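# Transfer top 96-well plate from rack K1 to nest N1

## Task

Take the top 96-well plate off the stack rack K1 and set it in the plate nest N1, lying flat within the nest's locators and turned so its well A1 (the plate's cut-off corner) is at the nest corner labelled A1. The plate below it must remain in K1 undisturbed. The placed plate must stay put without the robot holding it. Finish with the gripper open and the arm moved away.

## Robot and tools

Robot: two arms, left_arm and right_arm, each with a two-finger gripper. Either arm may do the job; the other can be parked out of the way. A1 is the cut-off corner of each plate. Small tugs on a held part or pushes on loose items can happen.

Frames: all poses use one scene frame. Origin sits on the tabletop midway between the arms, +z is up, +x points out across the table, and left_arm is on the +y side. The arm names do not match image sides. In each gripper's own frame the fingers point along +z and close along y. end_effector_position is the spot between the pads when closed; closed fingertips extend about 33 mm past it, open ones about 9 mm, and closing pushes the tips roughly 24 mm farther out, so keep that clearance above surfaces. Reported hand positions can be slightly wrong, more so at long reach.

Row format (shared by both motion tools): one flat list of 20 numbers covering both arms, even if only one moves. Order: left x, y, z, qw, qx, qy, qz, position, force_limit, speed, then the same ten for the right arm. x, y, z are an absolute target in metres in the scene frame; qw, qx, qy, qz an absolute orientation quaternion, w first. The three gripper numbers each lie in [-1, 1]. To keep an arm still, resend its full pose from the last result before it stopped, plus its current gripper numbers; a 0 in a gripper slot is a real command. To keep an orientation, resend the same quaternion every row rather than copying a drifted reported one.

Gripper numbers: position +1 is wide open (140 mm), pads touch near -0.8, and -1 closes until blocked. force_limit: about 14 N at -1, 60 N at 0, 107 N at +1. speed (finger closing rate): about 30 mm/s at -1, 140 at 0, 250 at +1. After gripping, object_status should read 2. Codes: 0 moving, 1 blocked while opening, 2 blocked while closing (holding), 3 reached target or pads touching. To squeeze harder while holding, raise force_limit and switch position from -1 to -0.98 or back. position_measured is in counts, 3 open to 230 closed, not linear.

execute_actions(actions): a list of up to 15 actions, run in order. Each action is a table of up to 15 rows; each row lasts one 1/30 s step and a short table repeats its final row to fill 15 steps. Every step, the commanded pose is clipped to at most 70 mm and 16 degrees from the measured pose, so far targets need several actions. If any target lies over 0.6 m from that gripper's current position along any of its axes, the action is rejected for both arms; a malformed call, or a first action failing this check, rejects the whole call. An empty list simply returns the state and images.

move(target, speed, blocking): target is one 20-number row as above, absolute poses. Each gripper travels in a straight line to its pose; paths finish together and last 0.5 to 10 s (stopped short after 10 s). speed is the path top speed in m/s, 0.002 to 0.5, default 0.25; rotation is capped at twice that in rad/s. Gripper numbers are sent at the start. Paths do not avoid obstacles or the other arm, the hand may lag, wander, or overshoot speed near full reach. Faster contact and targets deeper past a surface press harder. The result adds a move: line giving the ending (done, off_target, moving, held, fault) and limits (paced = pose clipped; held = a check blocked steps, after which the arm may surge), plus each gripper's distance from its pose. With blocking=false you get a result after 0.5 s while motion continues; call wait or stop before sending other motions.

wait(seconds): 0 to 10; arms keep their last command; returns early if a running move ends. stop(): brakes a running move (needs stopping room); fingers continue. zoom_image(camera, region): camera is cam_high, cam_left_wrist or cam_right_wrist; region [x0, y0, x1, y1] in pixels, at most 504 by 504. finished_scene(scene): pass the current scene's number once the plate rests correctly and the gripper has released and withdrawn; irreversible.

Results: a state line per arm (position, quaternion), Hand target lines (where the controller is driving), joint positions, joint torques and external torque estimates (include held weight and friction), and camera images from cam_high (fixed, 504x504) and the two fisheye wrist cameras (504x504), with calibration data. A pose unreachable line means the clearance check altered or blocked that arm's command. The robot holds its last command while you compose replies.

Limits and hazards: joint ranges (rad) waist -2.744 to 2.744, shoulder -1.784 to 1.784, upper arm roll -2.901 to 2.901, elbow -3.042 to -0.152, forearm roll -2.807 to 2.807, wrist pitch 0.544 to 4.517, wrist roll -3.016 to 3.016. Load limits (N m): waist 35, shoulder 35, upper arm roll 32, elbow 30, forearm roll, wrist pitch and wrist roll 12 each. Exceeding one causes a TORQUE FAULT: the arm halts 10 s and drops the rest of the call. Sustained loads heat motors; MOTOR HOT warns, and an OVER-TEMPERATURE FAULT brakes the arm until cool. Avoid knocking anything off the table, letting the arms collide or press each other, dropping or slamming the plate, and pushing hard. Disturbing the lower plate in K1 fails the goal.

Each tool is called as name(argument=value, ...) on one line, values as JSON.

## Session

execute_actions(actions=[])

zoom_image(camera="cam_high", region=[0,0,504,504])

Scene clock: 0.00 s.
left_arm: end_effector_position=(+0.4912, +0.3129, +0.4140) position_measured=3 object_status=3 end_effector_quat_wxyz=(+0.008, +0.883, -0.469, -0.004) | right_arm: end_effector_position=(+0.2561, +0.0374, +0.2349) position_measured=3 object_status=3 end_effector_quat_wxyz=(-0.034, +0.976, -0.148, -0.156)
Joint positions: left_arm=[ 0.016 -0.002 -0.005 -1.568 -0.013  1.555 -0.789] | right_arm=[ 0.937 -0.104 -0.028 -2.155  0.306  1.901 -0.611]
Joint velocities: left_arm=[-0.001  0.     0.001  0.001 -0.     0.001 -0.   ] | right_arm=[-0.001 -0.001  0.001 -0.    -0.001  0.    -0.002]
Joint torques (N m, as the joint torque sensors report them, + toward a larger angle): no reading
External joint torques (N m, as the arm's controller estimates them; a push from outside toward a larger angle lowers the number): no reading
Hand target (left_arm): +0.491, +0.313, +0.414; +0.008, +0.883, -0.469, -0.004
Hand target (right_arm): +0.256, +0.037, +0.235; -0.034, +0.976, -0.148, -0.156

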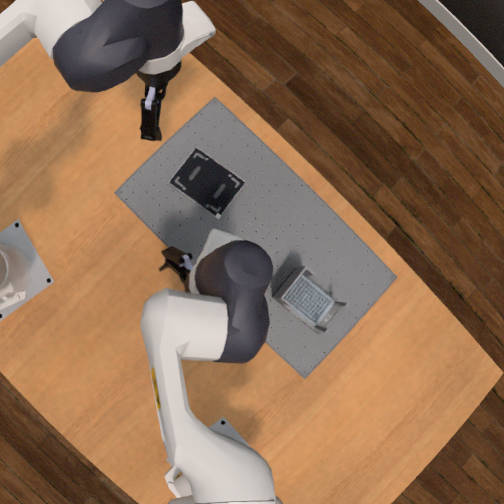

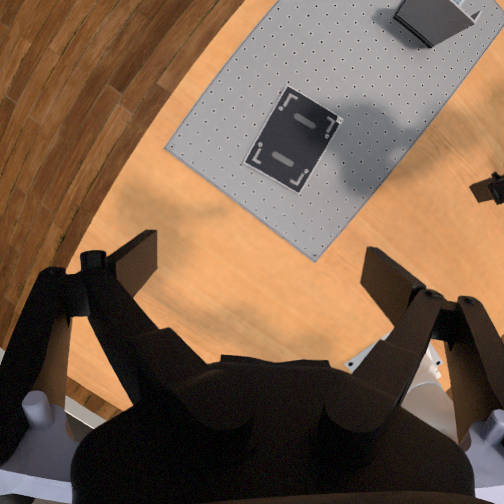

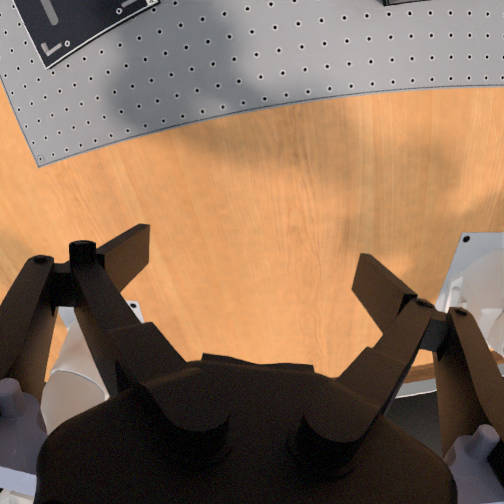

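Region (0, 0, 504, 504) of cam_high's 504x504 image, scaled by 1.000.

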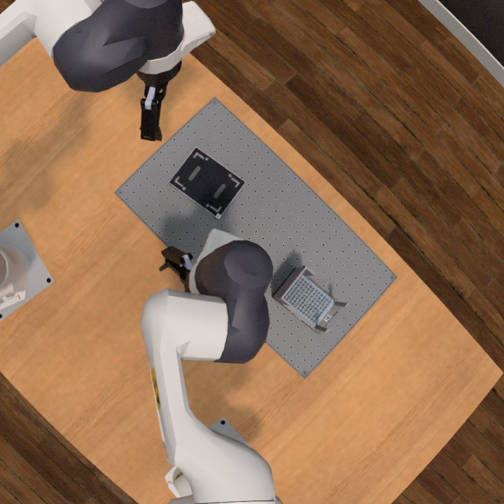

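zoom_image(camera="cam_high", region=[260,250,360,350])

zoom_image(camera="cam_high", region=[160,135,260,235])

zoom_image(camera="cam_left_wrist", region=[230,70,360,200])

Region (260, 250, 360, 350) of cam_high's 504x504 image, scaled by 5.040, with more detail than that image has.

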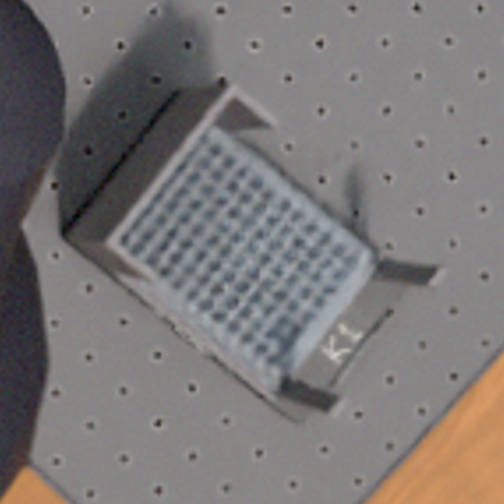

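Region (160, 135, 260, 235) of cam_high's 504x504 image, scaled by 5.040, with more detail than that image has.

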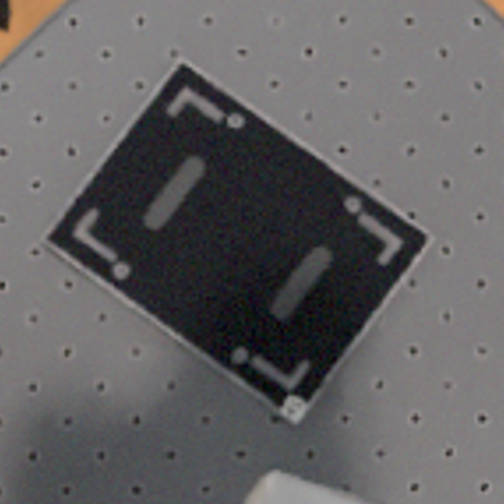

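Region (230, 70, 360, 200) of cam_left_wrist's 504x504 image, scaled by 3.877, with more detail than that image has.

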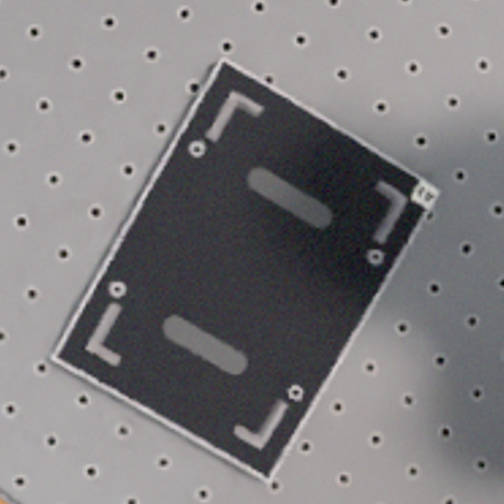

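move(target=[0.46,-0.1,0.33,0,0.743,-0.669,0,1,0,0,0.15,-0.62,0.3,0,0.8,-0.6,0,1,0,0], speed=0.3)

zoom_image(camera="cam_left_wrist", region=[130,30,370,270])

action 0: the call puts the target (right_arm/x, right_arm/y, right_arm/z) 0.657 m from right_arm's end_effector_position in the last result along the gripper's own y axis as it stood there; a target may be at most 0.6 m away along each of those axes, so nothing of the call was run and nothing moved. Command a nearer target, and go on from there in a later call.

Region (130, 30, 370, 270) of cam_left_wrist's 504x504 image, scaled by 2.100, with more detail than that image has.

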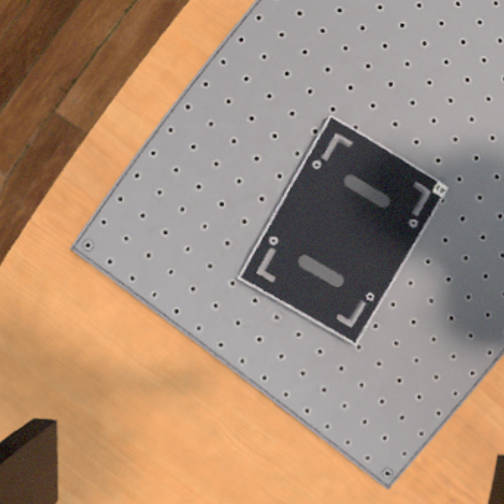

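move(target=[0.503,0.234,0.25,0,0.762,-0.647,0,1,0,0,0.3,-0.53,0.3,0,0.9,-0.436,0,1,0,0], speed=0.3)

move(target=[0.466,-0.13,0.28,0,0.743,-0.669,0,1,0,0,0.1,-0.7,0.3,0,0.7,-0.714,0,1,0,0], speed=0.3)

zoom_image(camera="cam_left_wrist", region=[130,40,370,280])

Scene clock: 21.27 s.
left_arm: end_effector_position=(+0.5041, +0.2363, +0.2503) position_measured=3 object_status=3 end_effector_quat_wxyz=(+0.001, +0.769, -0.639, -0.002) | right_arm: end_effector_position=(+0.3035, -0.5352, +0.2998) position_measured=3 object_status=3 end_effector_quat_wxyz=(+0.003, +0.896, -0.443, +0.005)
Joint positions: left_arm=[-0.047  0.087 -0.077 -1.878  0.008  1.961 -0.516] | right_arm=[ 0.349 -0.733 -0.565 -2.424 -0.383  1.768 -0.798]
Joint velocities: left_arm=[ 0.    -0.    -0.001  0.     0.     0.008  0.021] | right_arm=[ 0.006 -0.001 -0.005  0.001 -0.007 -0.    -0.02 ]
Joint torques (N m, as the joint torque sensors report them, + toward a larger angle): left_arm=[ -1.07 -37.26  -1.37  23.04   1.22   2.84   0.5 ] | right_arm=[ 2.01 -3.88  8.81 23.57 -0.1   3.09 -0.39]
External joint torques (N m, as the arm's controller estimates them; a push from outside toward a larger angle lowers the number): left_arm=[-1.05 -2.19 -1.22 -1.29  0.47  0.33  0.5 ] | right_arm=[ 2.04  0.33 -0.56  0.76 -0.9   0.54 -0.39]
Hand target (left_arm): +0.504, +0.235, +0.250; -0.001, +0.764, -0.645, -0.001
Hand target (right_arm): +0.305, -0.537, +0.301; +0.004, +0.900, -0.436, +0.007
Off the commanded pose (left_arm): 0.003 m, 1 deg.
Off the commanded pose (right_arm): 0.006 m, 1 deg.
move: off_target (right_arm)
camera_calibration (this result's frames):
cam_left_wrist: T_world_to_cam=[[-0.967153, -0.254095, 0.00713538, 0.551079], [-0.239936, 0.921809, 0.304465, -0.16758], [-0.0839406, 0.292752, -0.952497, 0.40181], [0, 0, 0, 1]] pos_world=[0.526497, 0.176872, 0.429813]
cam_right_wrist: T_world_to_cam=[[-0.711625, -0.702559, -0.000595484, -0.155401], [-0.674598, 0.683066, 0.279889, 0.495207], [-0.196232, 0.199578, -0.960032, 0.643556], [0, 0, 0, 1]] pos_world=[0.349765, -0.575877, 0.479139]

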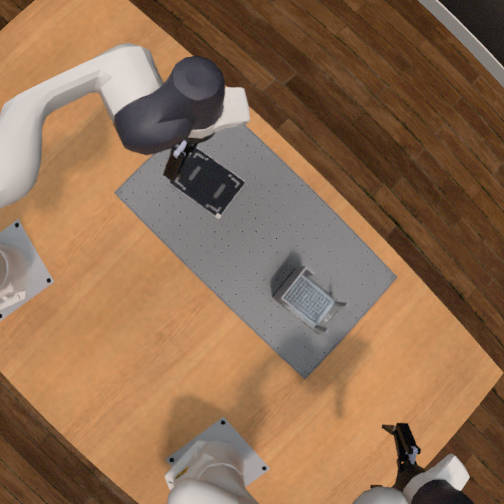

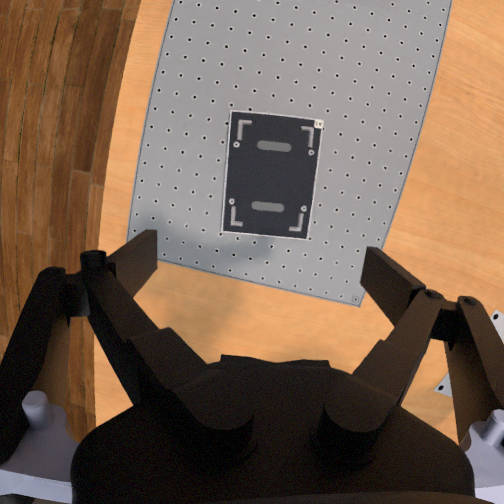

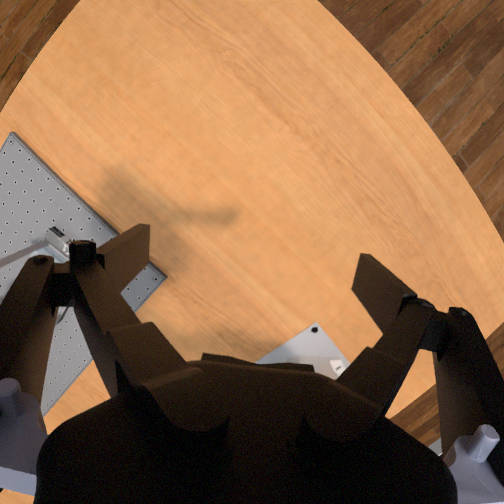

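Scene clock: 23.60 s.
left_arm: end_effector_position=(+0.4713, -0.1293, +0.2816) position_measured=3 object_status=3 end_effector_quat_wxyz=(+0.002, +0.739, -0.673, +0.003) | right_arm: end_effector_position=(+0.0996, -0.7020, +0.2992) position_measured=3 object_status=3 end_effector_quat_wxyz=(+0.001, +0.703, -0.711, +0.002)
Joint positions: left_arm=[-0.565  0.901 -0.136 -0.535  0.104  1.439 -0.934] | right_arm=[-0.163 -0.852 -0.705 -2.414 -0.515  1.685 -0.729]
Joint velocities: left_arm=[-0.01   0.057  0.006  0.104  0.001 -0.071 -0.002] | right_arm=[-0.001  0.001  0.    -0.    -0.002  0.001 -0.   ]
Joint torques (N m, as the joint torque sensors report them, + toward a larger angle): left_arm=[ -1.55 -56.39  -0.84  22.93   1.14   2.21  -0.26] | right_arm=[-0.9   2.28 14.55 22.37  0.39  3.05  0.37]
External joint torques (N m, as the arm's controller estimates them; a push from outside toward a larger angle lowers the number): left_arm=[-1.64 -1.54 -0.05  0.46  0.31 -0.32 -0.26] | right_arm=[-0.95  1.11  1.56  1.3  -0.43  0.52  0.37]
Hand target (left_arm): +0.469, -0.127, +0.280; +0.000, +0.742, -0.671, -0.002
Hand target (right_arm): +0.099, -0.704, +0.300; +0.002, +0.700, -0.714, +0.003
Off the commanded pose (left_arm): 0.006 m, 1 deg.
Off the commanded pose (right_arm): 0.002 m, 1 deg.
move: off_target (left_arm)
camera_calibration (this result's frames):
cam_left_wrist: T_world_to_cam=[[-0.98617, -0.165716, 0.00269832, 0.447965], [-0.157599, 0.942656, 0.294214, 0.118758], [-0.0512996, 0.289719, -0.955736, 0.521028], [0, 0, 0, 1]] pos_world=[0.487214, -0.188665, 0.461817]
cam_right_wrist: T_world_to_cam=[[-0.99339, -0.114712, -0.00424558, 0.0241843], [-0.111096, 0.951449, 0.287057, 0.601882], [-0.0288895, 0.285631, -0.957904, 0.679293], [0, 0, 0, 1]] pos_world=[0.110515, -0.763914, 0.478026]

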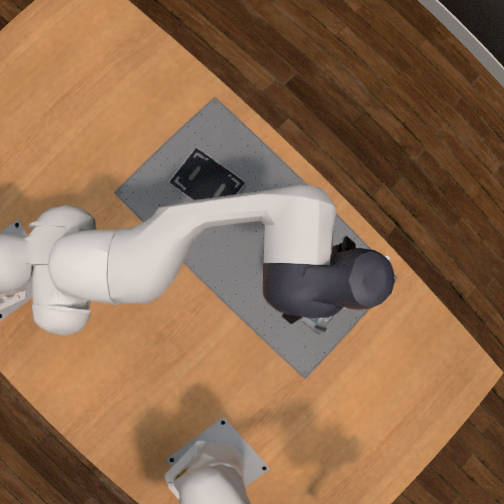

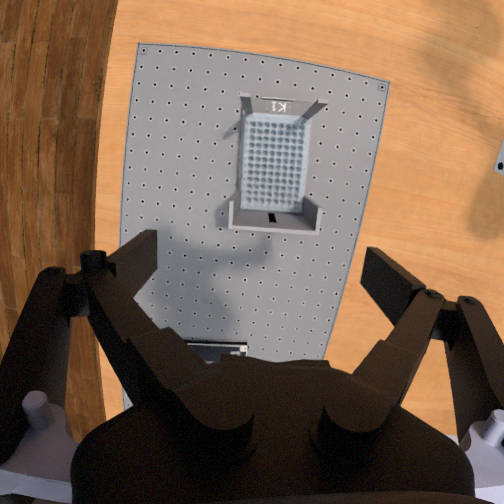

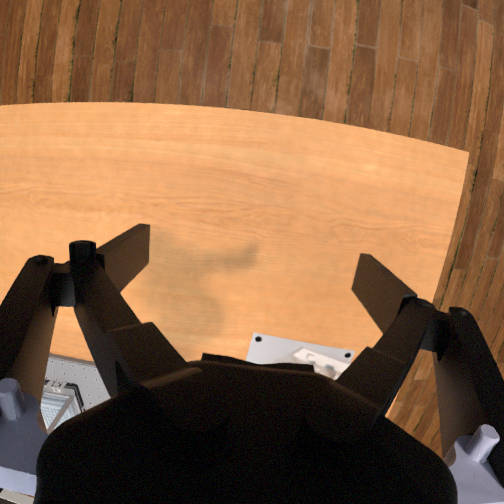

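Region (130, 40, 370, 280) of cam_left_wrist's 504x504 image, scaled by 2.100, with more detail than that image has.

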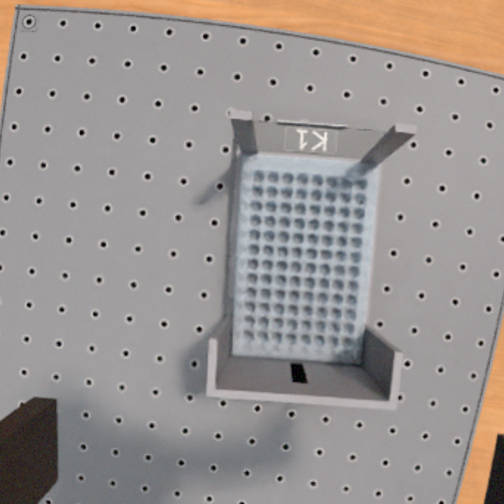

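move(target=[0.453,-0.185,0.185,0,0.739,-0.673,0,0.75,0,0,0.1,-0.7,0.3,0,0.7,-0.714,0,1,0,0], speed=0.1)

zoom_image(camera="cam_left_wrist", region=[150,70,390,310])

zoom_image(camera="cam_right_wrist", region=[0,330,140,470])

Scene clock: 31.50 s.
left_arm: end_effector_position=(+0.4532, -0.1839, +0.1848) position_measured=35 object_status=3 end_effector_quat_wxyz=(+0.001, +0.737, -0.675, +0.000) | right_arm: end_effector_position=(+0.1000, -0.7008, +0.2994) position_measured=3 object_status=3 end_effector_quat_wxyz=(+0.001, +0.703, -0.711, +0.001)
Joint positions: left_arm=[-0.638  1.06  -0.123 -0.501  0.106  1.558 -0.99 ] | right_arm=[-0.164 -0.852 -0.703 -2.414 -0.513  1.683 -0.729]
Joint velocities: left_arm=[ 0.001  0.     0.001  0.    -0.    -0.    -0.007] | right_arm=[-0.     0.001  0.001  0.001  0.    -0.    -0.001]
Joint torques (N m, as the joint torque sensors report them, + toward a larger angle): left_arm=[ -1.35 -59.98  -0.08  23.59   0.85   2.85  -0.33] | right_arm=[-0.66  2.48 15.15 21.81  1.64  2.35  0.42]
External joint torques (N m, as the arm's controller estimates them; a push from outside toward a larger angle lowers the number): left_arm=[-1.24 -2.52  0.63  0.15  0.02  0.32 -0.33] | right_arm=[-0.65  1.37  2.25  0.67  0.82 -0.18  0.42]
Hand target (left_arm): +0.454, -0.185, +0.185; +0.000, +0.740, -0.672, +0.002
Hand target (right_arm): +0.100, -0.700, +0.300; -0.000, +0.700, -0.714, +0.000
Off the commanded pose (left_arm): 0.001 m, 0 deg.
Off the commanded pose (right_arm): 0.001 m, 1 deg.
elbow stopped short (left arm): the move would have taken joint 4 (elbow) straighter than the controller allows; a more bent joint 4 avoids this.
move: done
camera_calibration (this result's frames):
cam_left_wrist: T_world_to_cam=[[-0.987121, -0.159904, 0.00479152, 0.422433], [-0.151105, 0.941803, 0.300289, 0.191663], [-0.05253, 0.295698, -0.953836, 0.444714], [0, 0, 0, 1]] pos_world=[0.469314, -0.244461, 0.364605]
cam_right_wrist: T_world_to_cam=[[-0.993339, -0.115163, -0.00381433, 0.0242146], [-0.111347, 0.950858, 0.288914, 0.599808], [-0.0296453, 0.287415, -0.957347, 0.680409], [0, 0, 0, 1]] pos_world=[0.111011, -0.763103, 0.478187]

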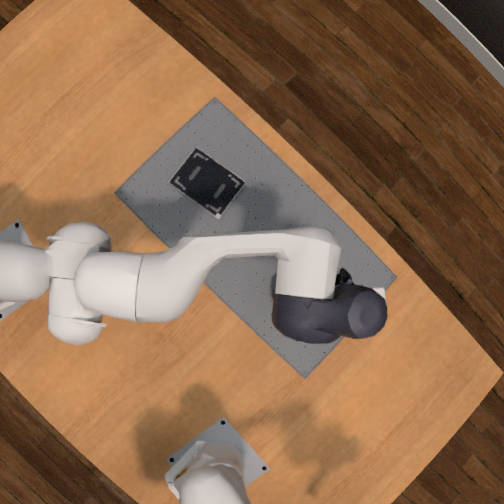

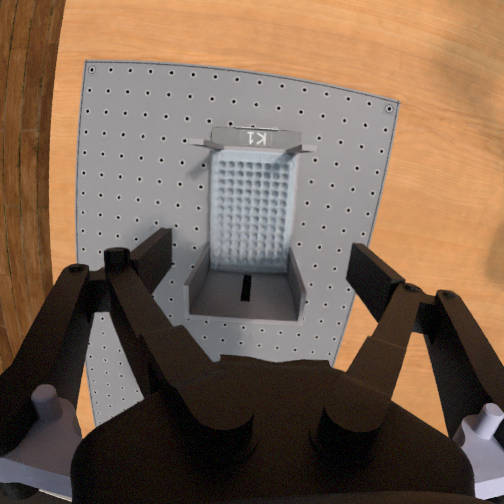

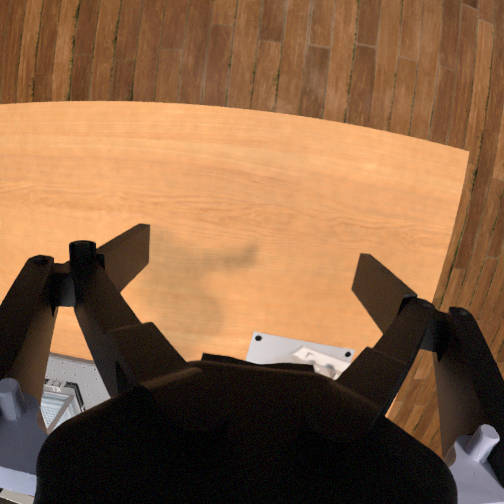

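Region (150, 70, 390, 310) of cam_left_wrist's 504x504 image, scaled by 2.100, with more detail than that image has.

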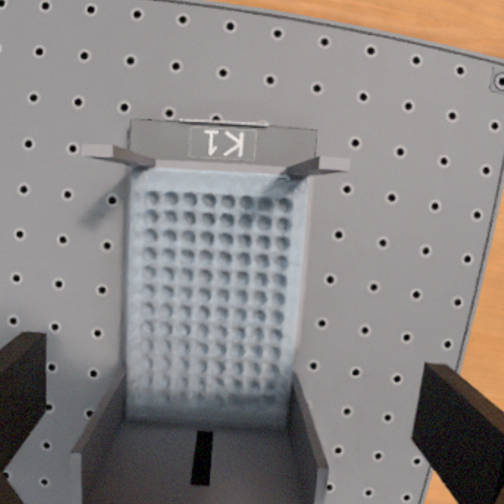

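Region (0, 330, 140, 470) of cam_right_wrist's 504x504 image, scaled by 3.600, with more detail than that image has.

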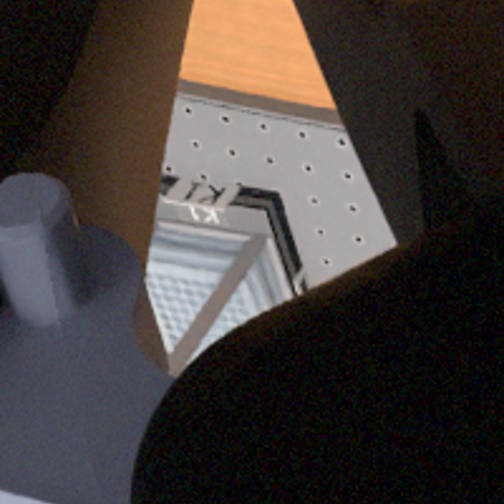

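move(target=[0.457,-0.191,0.125,0,0.746,-0.666,0,0.6,0,0,0.1,-0.7,0.3,0,0.7,-0.714,0,1,0,0], speed=0.05)

zoom_image(camera="cam_left_wrist", region=[150,110,370,330])

Scene clock: 40.97 s.
left_arm: end_effector_position=(+0.4547, -0.1917, +0.1245) position_measured=53 object_status=3 end_effector_quat_wxyz=(+0.000, +0.743, -0.669, -0.002) | right_arm: end_effector_position=(+0.1000, -0.7008, +0.2995) position_measured=3 object_status=3 end_effector_quat_wxyz=(+0.001, +0.703, -0.711, +0.001)
Joint positions: left_arm=[-0.633  1.059 -0.122 -0.657  0.106  1.707 -1.019] | right_arm=[-0.164 -0.852 -0.702 -2.414 -0.512  1.683 -0.729]
Joint velocities: left_arm=[ 0.001 -0.006 -0.001 -0.015  0.001  0.016 -0.004] | right_arm=[-0.     0.     0.    -0.001 -0.001 -0.     0.   ]
Joint torques (N m, as the joint torque sensors report them, + toward a larger angle): left_arm=[  0.66 -61.86  -0.12  22.54   0.76   2.92  -0.25] | right_arm=[-0.71  2.31 15.27 22.24  1.67  2.35  0.37]
External joint torques (N m, as the arm's controller estimates them; a push from outside toward a larger angle lowers the number): left_arm=[ 0.58 -4.06  0.86 -1.48 -0.07  0.42 -0.25] | right_arm=[-0.72  1.17  2.39  1.14  0.85 -0.17  0.37]
Hand target (left_arm): +0.457, -0.191, +0.125; -0.000, +0.747, -0.665, -0.000
Hand target (right_arm): +0.100, -0.700, +0.300; -0.000, +0.700, -0.714, +0.000
Off the commanded pose (left_arm): 0.002 m, 1 deg.
Off the commanded pose (right_arm): 0.001 m, 1 deg.
move: done
camera_calibration (this result's frames):
cam_left_wrist: T_world_to_cam=[[-0.984169, -0.177095, 0.00700678, 0.418028], [-0.166543, 0.937601, 0.305235, 0.222897], [-0.0606253, 0.299236, -0.952251, 0.393807], [0, 0, 0, 1]] pos_world=[0.472406, -0.252799, 0.304038]
cam_right_wrist: T_world_to_cam=[[-0.993347, -0.115102, -0.00372757, 0.0242352], [-0.111261, 0.950836, 0.289018, 0.599698], [-0.0297224, 0.28751, -0.957316, 0.680475], [0, 0, 0, 1]] pos_world=[0.111022, -0.763068, 0.478197]

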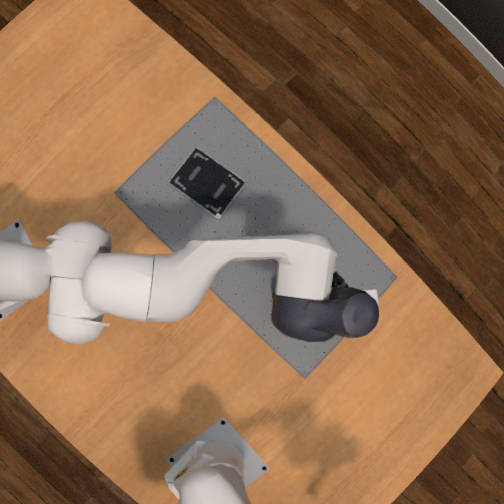

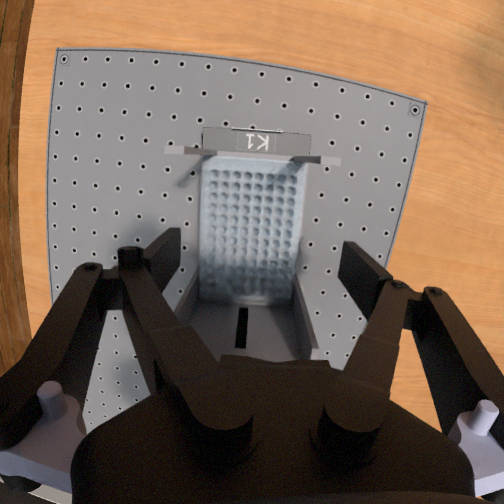

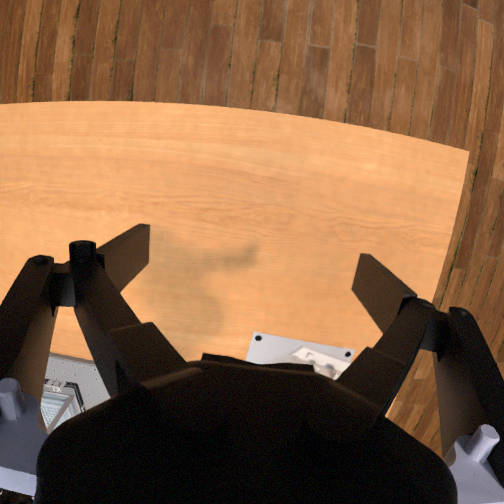

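Region (150, 110, 370, 330) of cam_left_wrist's 504x504 image, scaled by 2.291, with more detail than that image has.

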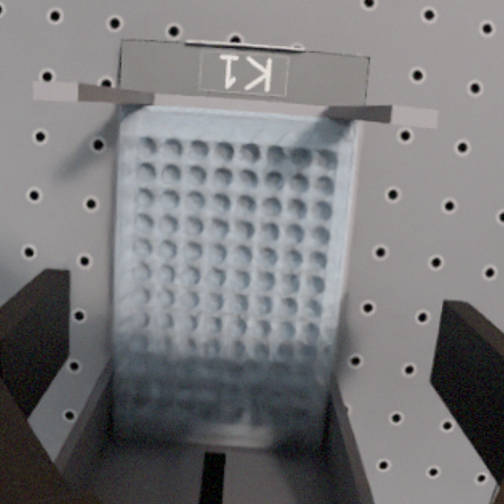

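move(target=[0.461,-0.189,0.095,0,0.746,-0.666,0,0.55,0,0,0.36,-0.40,0.1,-0.25,0.75,0.433,0.433,1,0,0], speed=0.3)

zoom_image(camera="cam_left_wrist", region=[150,110,370,330])

zoom_image(camera="cam_right_wrist", region=[150,50,350,250])

Scene clock: 55.87 s.
left_arm: end_effector_position=(+0.4587, -0.1904, +0.0955) position_measured=59 object_status=3 end_effector_quat_wxyz=(+0.001, +0.745, -0.668, -0.001) | right_arm: end_effector_position=(+0.2367, -0.5319, +0.1846) position_measured=3 object_status=3 end_effector_quat_wxyz=(-0.195, +0.925, -0.174, +0.276)
Joint positions: left_arm=[-0.623  1.055 -0.121 -0.74   0.106  1.789 -1.02 ] | right_arm=[-0.016 -1.779 -1.362 -2.969 -0.935  1.844 -1.525]
Joint velocities: left_arm=[-0.     0.     0.    -0.    -0.001  0.004  0.001] | right_arm=[-0.001 -0.    -0.001  0.001  0.    -0.    -0.   ]
Joint torques (N m, as the joint torque sensors report them, + toward a larger angle): left_arm=[  0.69 -61.39  -0.06  22.74   0.91   2.84  -0.15] | right_arm=[ 0.14 12.17 17.65  2.91  1.46  3.39  0.09]
External joint torques (N m, as the arm's controller estimates them; a push from outside toward a larger angle lowers the number): left_arm=[ 0.72 -3.05  1.16 -1.63  0.09  0.31 -0.15] | right_arm=[ 0.16  0.47  2.23 -0.08  0.02  0.34  0.1 ]
Hand target (left_arm): +0.461, -0.189, +0.095; -0.000, +0.746, -0.666, +0.000
Hand target (right_arm): +0.237, -0.533, +0.185; -0.194, +0.925, -0.175, +0.277
Off the commanded pose (left_arm): 0.003 m, 0 deg.
Off the commanded pose (right_arm): 0.199 m, 76 deg; position and orientation clipped at the last step of the last action.
move: held (right_arm); limits=paced,held; held on 66 of 145 steps (right_arm), including the last (right_arm)
pose unreachable (right arm): on one or more control steps of this call, first in action 0 (counted from 0), this arm could not follow its commanded pose, so it was not sent that pose on those steps. On the call's last step it was still not sent that pose. It may still have moved: this result reports where it is.
cause: the commanded pose would bring two parts of the arm too close to each other (joints 2 (shoulder) to 5 (forearm roll) lie between them).
camera_calibration (this result's frames):
cam_left_wrist: T_world_to_cam=[[-0.983506, -0.180766, 0.00636092, 0.42147], [-0.170434, 0.937923, 0.302082, 0.233341], [-0.0605721, 0.296015, -0.953261, 0.365469], [0, 0, 0, 1]] pos_world=[0.476424, -0.250853, 0.275218]
cam_right_wrist: T_world_to_cam=[[-0.111593, -0.909612, -0.400191, -0.379042], [-0.940974, 0.226214, -0.251782, 0.398311], [0.319553, 0.348473, -0.881166, 0.461727], [0, 0, 0, 1]] pos_world=[0.184956, -0.595784, 0.355456]

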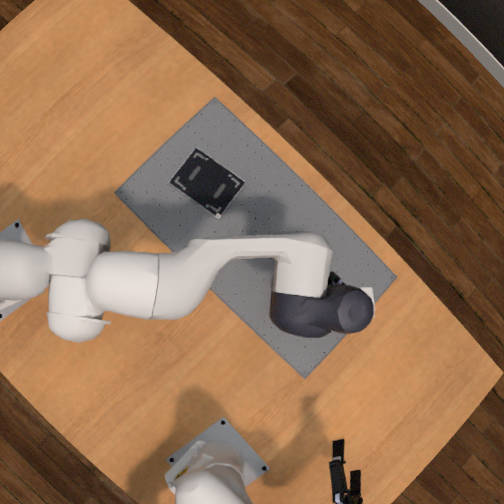

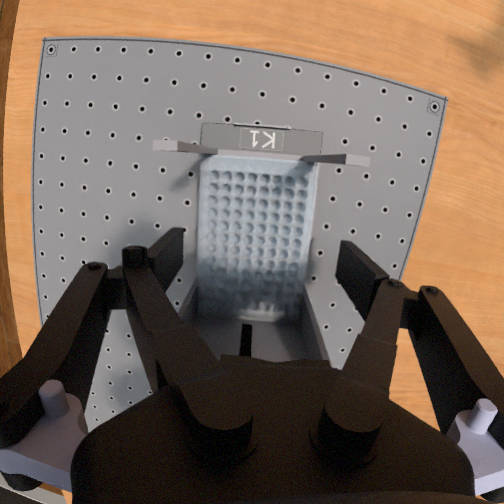

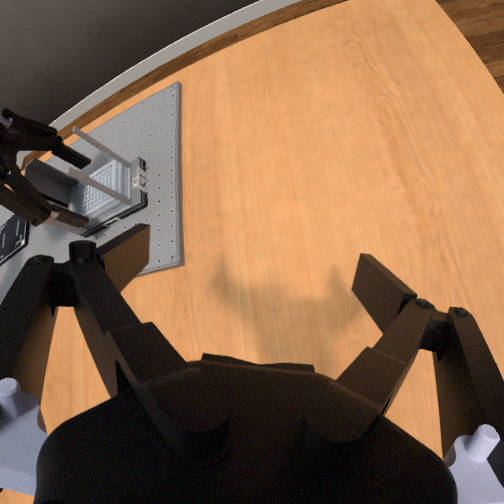

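Region (150, 110, 370, 330) of cam_left_wrist's 504x504 image, scaled by 2.291, with more detail than that image has.

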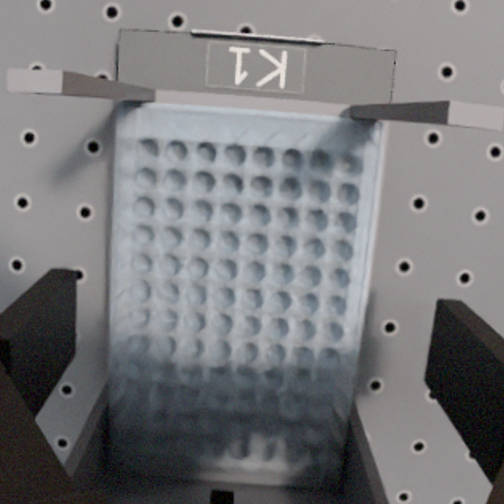

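Region (150, 50, 350, 250) of cam_right_wrist's 504x504 image, scaled by 2.520, with more detail than that image has.

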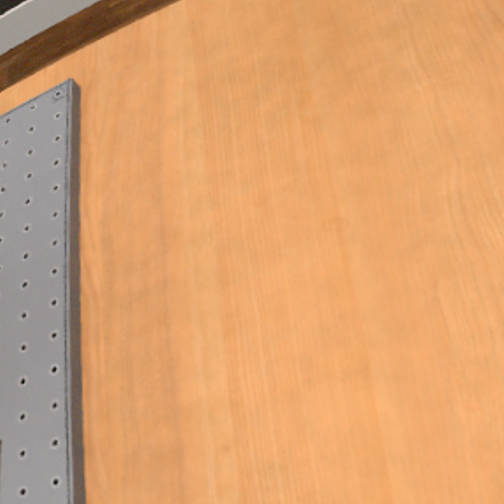

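move(target=[0.4645,-0.189,0.075,0,0.748,-0.664,0,0.45,0,0,0.27,-0.53,0.2,-0.1,0.93,0,0.35,1,0,0], speed=0.1)

zoom_image(camera="cam_left_wrist", region=[150,130,370,350])

zoom_image(camera="cam_right_wrist", region=[0,90,190,260])

Scene clock: 62.47 s.
left_arm: end_effector_position=(+0.4619, -0.1898, +0.0752) position_measured=72 object_status=3 end_effector_quat_wxyz=(+0.001, +0.746, -0.666, -0.002) | right_arm: end_effector_position=(+0.2427, -0.5302, +0.1868) position_measured=3 object_status=3 end_effector_quat_wxyz=(-0.181, +0.928, -0.150, +0.288)
Joint positions: left_arm=[-0.621  1.083 -0.118 -0.74   0.106  1.816 -1.02 ] | right_arm=[-0.016 -1.779 -1.361 -2.985 -0.948  1.869 -1.568]
Joint velocities: left_arm=[ 0.    -0.001  0.     0.001 -0.001  0.003  0.   ] | right_arm=[-0.001 -0.001 -0.     0.     0.    -0.001 -0.001]
Joint torques (N m, as the joint torque sensors report them, + toward a larger angle): left_arm=[  0.78 -60.63   0.01  24.57   0.83   2.84  -0.19] | right_arm=[ 0.2  11.62 15.76  2.73  1.36  3.33  0.03]
External joint torques (N m, as the arm's controller estimates them; a push from outside toward a larger angle lowers the number): left_arm=[ 0.71 -1.73  1.18  0.04  0.01  0.31 -0.19] | right_arm=[ 0.27  0.1   0.65 -0.38 -0.04  0.24  0.04]
Hand target (left_arm): +0.465, -0.189, +0.075; +0.000, +0.748, -0.664, +0.000
Hand target (right_arm): +0.243, -0.530, +0.187; -0.181, +0.928, -0.150, +0.288
Off the commanded pose (left_arm): 0.003 m, 0 deg.
Off the commanded pose (right_arm): 0.030 m, 21 deg; orientation clipped at the last step of the last action.
move: held (right_arm); limits=paced,held; held on 53 of 71 steps (right_arm), including the last (right_arm)
pose unreachable (right arm): on one or more control steps of this call, first in action 0 (counted from 0), this arm could not follow its commanded pose, so it was not sent that pose on those steps. On the call's last step it was still not sent that pose. It may still have moved: this result reports where it is.
cause: the commanded pose would bring two parts of the arm too close to each other (joints 2 (shoulder) to 5 (forearm roll) lie between them).
camera_calibration (this result's frames):
cam_left_wrist: T_world_to_cam=[[-0.98286, -0.184225, 0.0068375, 0.42378], [-0.173509, 0.936947, 0.303357, 0.240609], [-0.0622923, 0.296971, -0.952853, 0.34712], [0, 0, 0, 1]] pos_world=[0.479887, -0.250452, 0.254866]
cam_right_wrist: T_world_to_cam=[[-0.0704478, -0.929872, -0.361074, -0.404055], [-0.941278, 0.18179, -0.284513, 0.386799], [0.330201, 0.319828, -0.888075, 0.444666], [0, 0, 0, 1]] pos_world=[0.188792, -0.588252, 0.359053]

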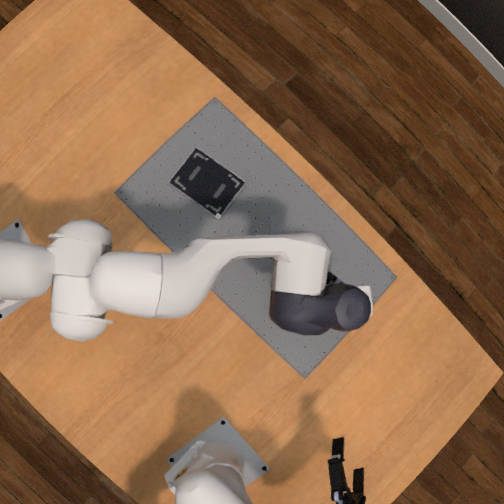

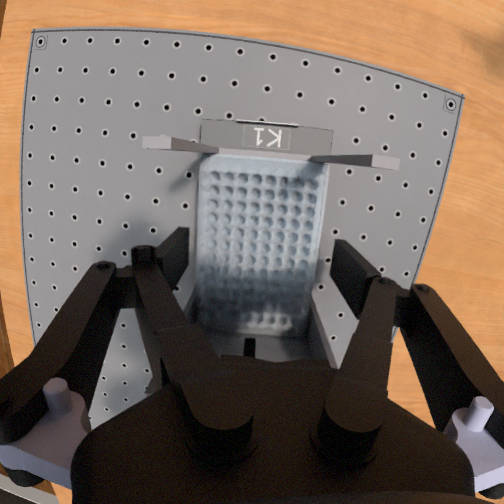

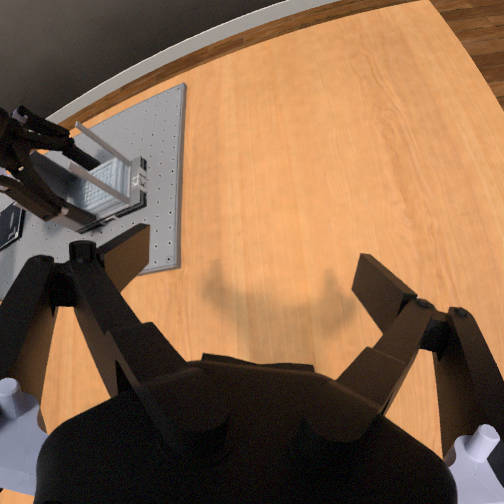

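Region (150, 130, 370, 350) of cam_left_wrist's 504x504 image, scaled by 2.291, with more detail than that image has.

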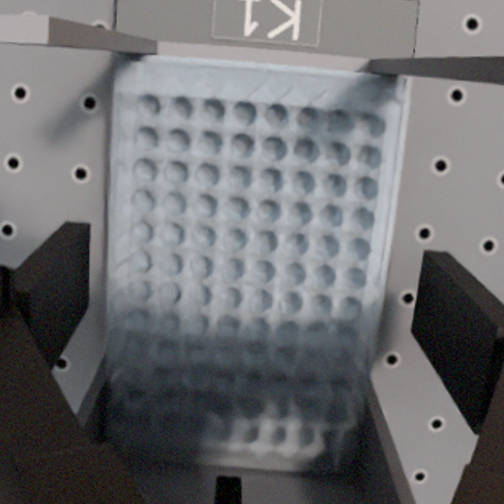

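Region (0, 90, 190, 260) of cam_right_wrist's 504x504 image, scaled by 2.653, with more detail than that image has; it fills the top 451 rows of this view, and the rest is white.

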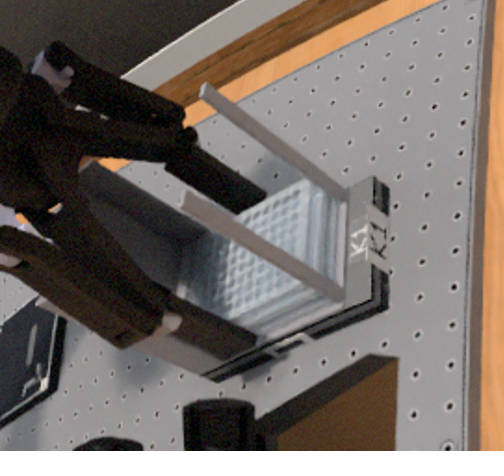

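execute_actions(actions=[[[0.467,-0.189,0.074,0,0.748,-0.664,0,0.4,-0.5,-1,0.243,-0.53,0.187,-0.181,0.928,-0.15,0.288,1,0,0]],[[0.467,-0.189,0.074,0,0.748,-0.664,0,-1,-0.5,-1,0.243,-0.53,0.187,-0.181,0.928,-0.15,0.288,1,0,0]],[[0.467,-0.189,0.074,0,0.748,-0.664,0,-1,-0.5,-1,0.243,-0.53,0.187,-0.181,0.928,-0.15,0.288,1,0,0]]])

zoom_image(camera="cam_left_wrist", region=[180,140,350,280])

zoom_image(camera="cam_right_wrist", region=[60,145,150,235])

Scene clock: 70.50 s.
left_arm: end_effector_position=(+0.4654, -0.1912, +0.0754) position_measured=103 object_status=2 end_effector_quat_wxyz=(+0.002, +0.747, -0.665, +0.001) | right_arm: end_effector_position=(+0.2427, -0.5302, +0.1868) position_measured=3 object_status=3 end_effector_quat_wxyz=(-0.181, +0.928, -0.150, +0.288)
Joint positions: left_arm=[-0.621  1.101 -0.118 -0.708  0.105  1.807 -1.02 ] | right_arm=[-0.016 -1.779 -1.361 -2.985 -0.948  1.869 -1.568]
Joint velocities: left_arm=[-0.001 -0.001  0.001  0.001 -0.001  0.    -0.001] | right_arm=[-0.     0.     0.     0.002  0.001 -0.    -0.001]
Joint torques (N m, as the joint torque sensors report them, + toward a larger angle): left_arm=[  0.57 -60.58  -0.29  24.14   1.05   2.3    0.03] | right_arm=[ 1.04 12.3  16.71  2.62  1.52  3.41  0.15]
External joint torques (N m, as the arm's controller estimates them; a push from outside toward a larger angle lowers the number): left_arm=[ 0.6  -1.57  0.84 -0.36  0.23 -0.26  0.03] | right_arm=[ 1.06  0.77  1.58 -0.52  0.12  0.32  0.16]
External joint torques at the end of the 1st action: left_arm=[ 0.55 -1.83  0.87  0.36  0.08 -0.49  0.08] | right_arm=[ 1.29  0.76  1.27 -0.41  0.08  0.37  0.17]
External joint torques at the end of the 2nd action: left_arm=[ 0.53 -1.71  1.   -0.62  0.29 -0.16  0.  ] | right_arm=[ 1.12  0.59  1.59 -0.59  0.05  0.32  0.17]
Hand target (left_arm): +0.467, -0.189, +0.074; +0.000, +0.748, -0.664, +0.000
Hand target (right_arm): +0.243, -0.530, +0.187; -0.181, +0.928, -0.150, +0.288
Off the commanded pose (left_arm): 0.003 m, 0 deg.
Off the commanded pose (right_arm): 0.000 m, 0 deg.
camera_calibration (this result's frames):
cam_left_wrist: T_world_to_cam=[[-0.982121, -0.188186, 0.00489017, 0.426033], [-0.17819, 0.937703, 0.298264, 0.245183], [-0.0607148, 0.29206, -0.954471, 0.346347], [0, 0, 0, 1]] pos_world=[0.483134, -0.25089, 0.255366]
cam_right_wrist: T_world_to_cam=[[-0.0704472, -0.929872, -0.361074, -0.404055], [-0.941278, 0.181789, -0.284513, 0.386799], [0.3302, 0.319828, -0.888075, 0.444666], [0, 0, 0, 1]] pos_world=[0.188792, -0.588252, 0.359053]

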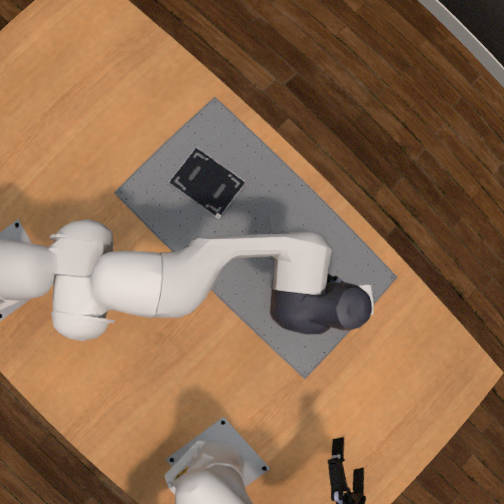

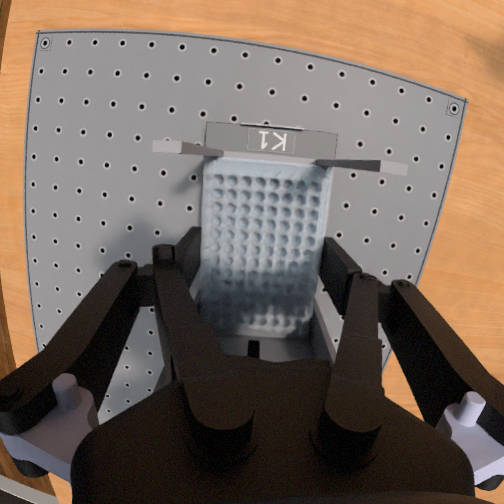

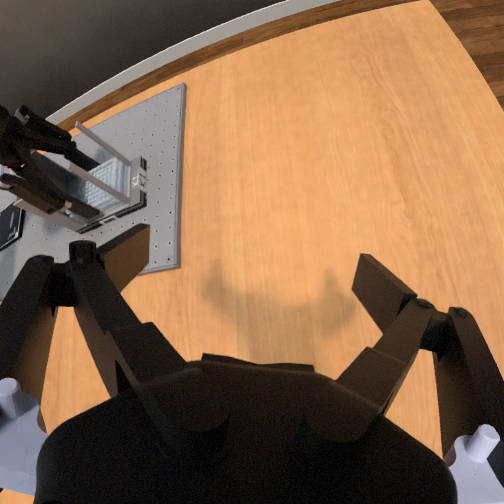

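Region (180, 140, 350, 280) of cam_left_wrist's 504x504 image, scaled by 2.965, with more detail than that image has; it fills the top 415 rows of this view, and the rest is white.

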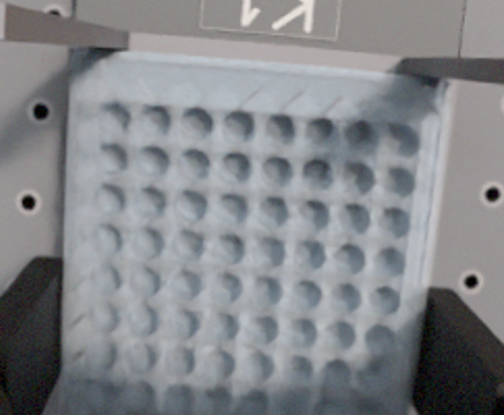

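Region (60, 145, 150, 235) of cam_right_wrist's 504x504 image, scaled by 5.600, with more detail than that image has.

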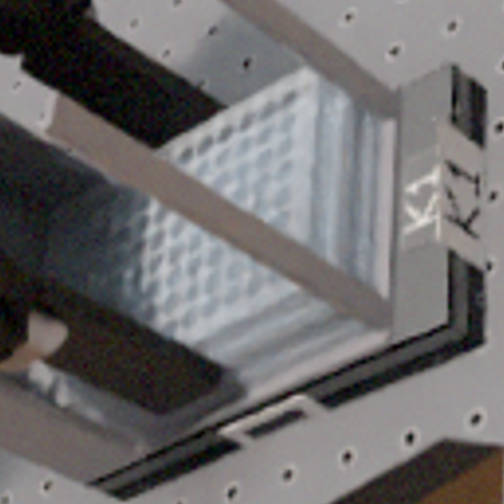

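move(target=[0.4655,-0.190,0.115,0,0.748,-0.664,0,-0.98,0.2,-1,0.243,-0.53,0.187,-0.181,0.928,-0.15,0.288,1,0,0], speed=0.03)

zoom_image(camera="cam_left_wrist", region=[150,130,370,350])

zoom_image(camera="cam_right_wrist", region=[20,110,150,240])

Scene clock: 76.37 s.
left_arm: end_effector_position=(+0.4653, -0.1909, +0.1146) position_measured=108 object_status=2 end_effector_quat_wxyz=(+0.001, +0.748, -0.663, +0.002) | right_arm: end_effector_position=(+0.2427, -0.5302, +0.1868) position_measured=3 object_status=3 end_effector_quat_wxyz=(-0.181, +0.928, -0.150, +0.288)
Joint positions: left_arm=[-0.628  1.111 -0.118 -0.589  0.105  1.701 -1.02 ] | right_arm=[-0.016 -1.779 -1.361 -2.985 -0.948  1.869 -1.568]
Joint velocities: left_arm=[-0.001  0.019  0.001  0.036 -0.    -0.02  -0.002] | right_arm=[-0.    -0.001  0.    -0.    -0.001  0.001  0.001]
Joint torques (N m, as the joint torque sensors report them, + toward a larger angle): left_arm=[  0.15 -60.53  -0.83  24.97   0.97   2.04   0.24] | right_arm=[ 1.19 12.22 16.63  2.96  1.52  3.4   0.1 ]
External joint torques (N m, as the arm's controller estimates them; a push from outside toward a larger angle lowers the number): left_arm=[ 0.26 -2.09  0.03  1.02  0.15 -0.44  0.24] | right_arm=[ 1.2   0.76  1.5  -0.13  0.12  0.31  0.11]
Hand target (left_arm): +0.465, -0.190, +0.115; +0.000, +0.747, -0.664, +0.000
Hand target (right_arm): +0.243, -0.530, +0.187; -0.181, +0.928, -0.150, +0.288
Off the commanded pose (left_arm): 0.001 m, 0 deg.
Off the commanded pose (right_arm): 0.000 m, 0 deg.
move: done
camera_calibration (this result's frames):
cam_left_wrist: T_world_to_cam=[[-0.981299, -0.192458, 0.00339278, 0.424766], [-0.182719, 0.936895, 0.298062, 0.235217], [-0.0605431, 0.291868, -0.954541, 0.383562], [0, 0, 0, 1]] pos_world=[0.483023, -0.250574, 0.294575]
cam_right_wrist: T_world_to_cam=[[-0.0704473, -0.929872, -0.361074, -0.404055], [-0.941278, 0.181789, -0.284513, 0.386799], [0.330201, 0.319828, -0.888075, 0.444666], [0, 0, 0, 1]] pos_world=[0.188792, -0.588252, 0.359053]

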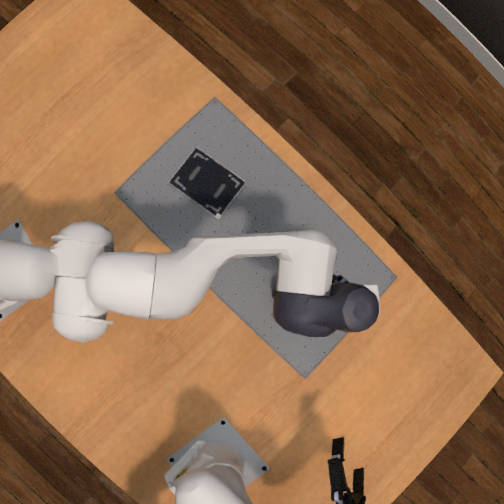

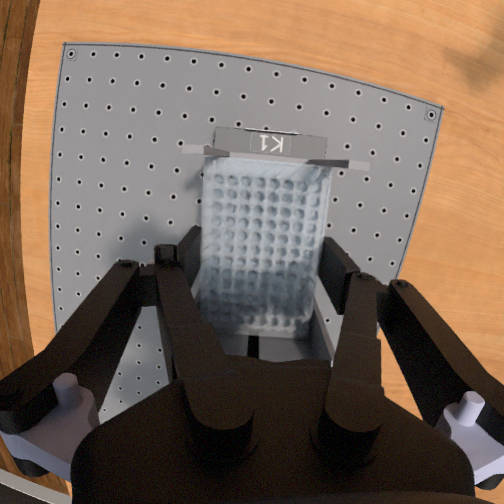

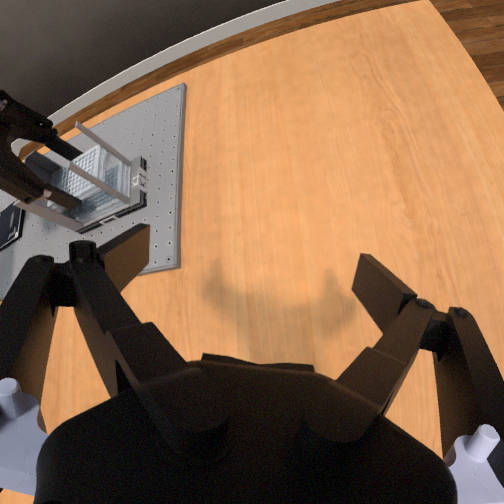

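Region (150, 130, 370, 350) of cam_left_wrist's 504x504 image, scaled by 2.291, with more detail than that image has.

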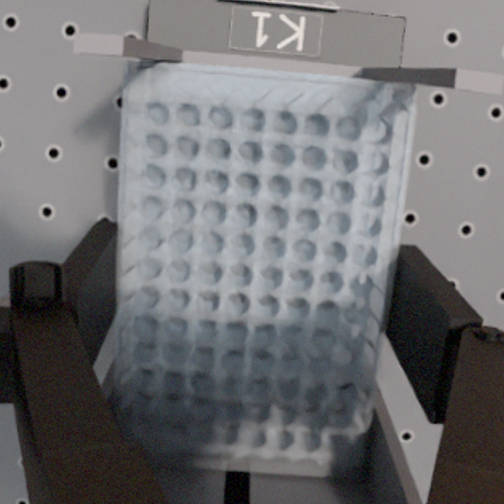

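Region (20, 110, 150, 240) of cam_right_wrist's 504x504 image, scaled by 3.877, with more detail than that image has.

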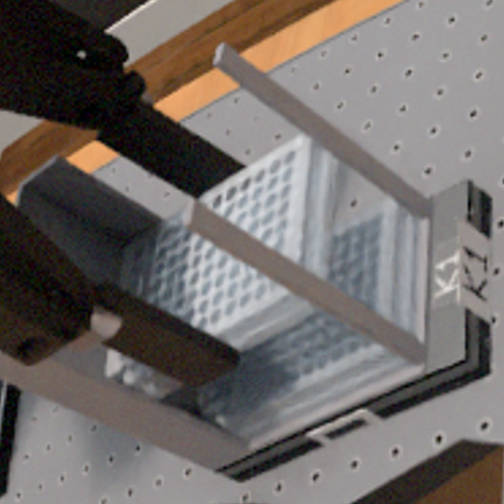

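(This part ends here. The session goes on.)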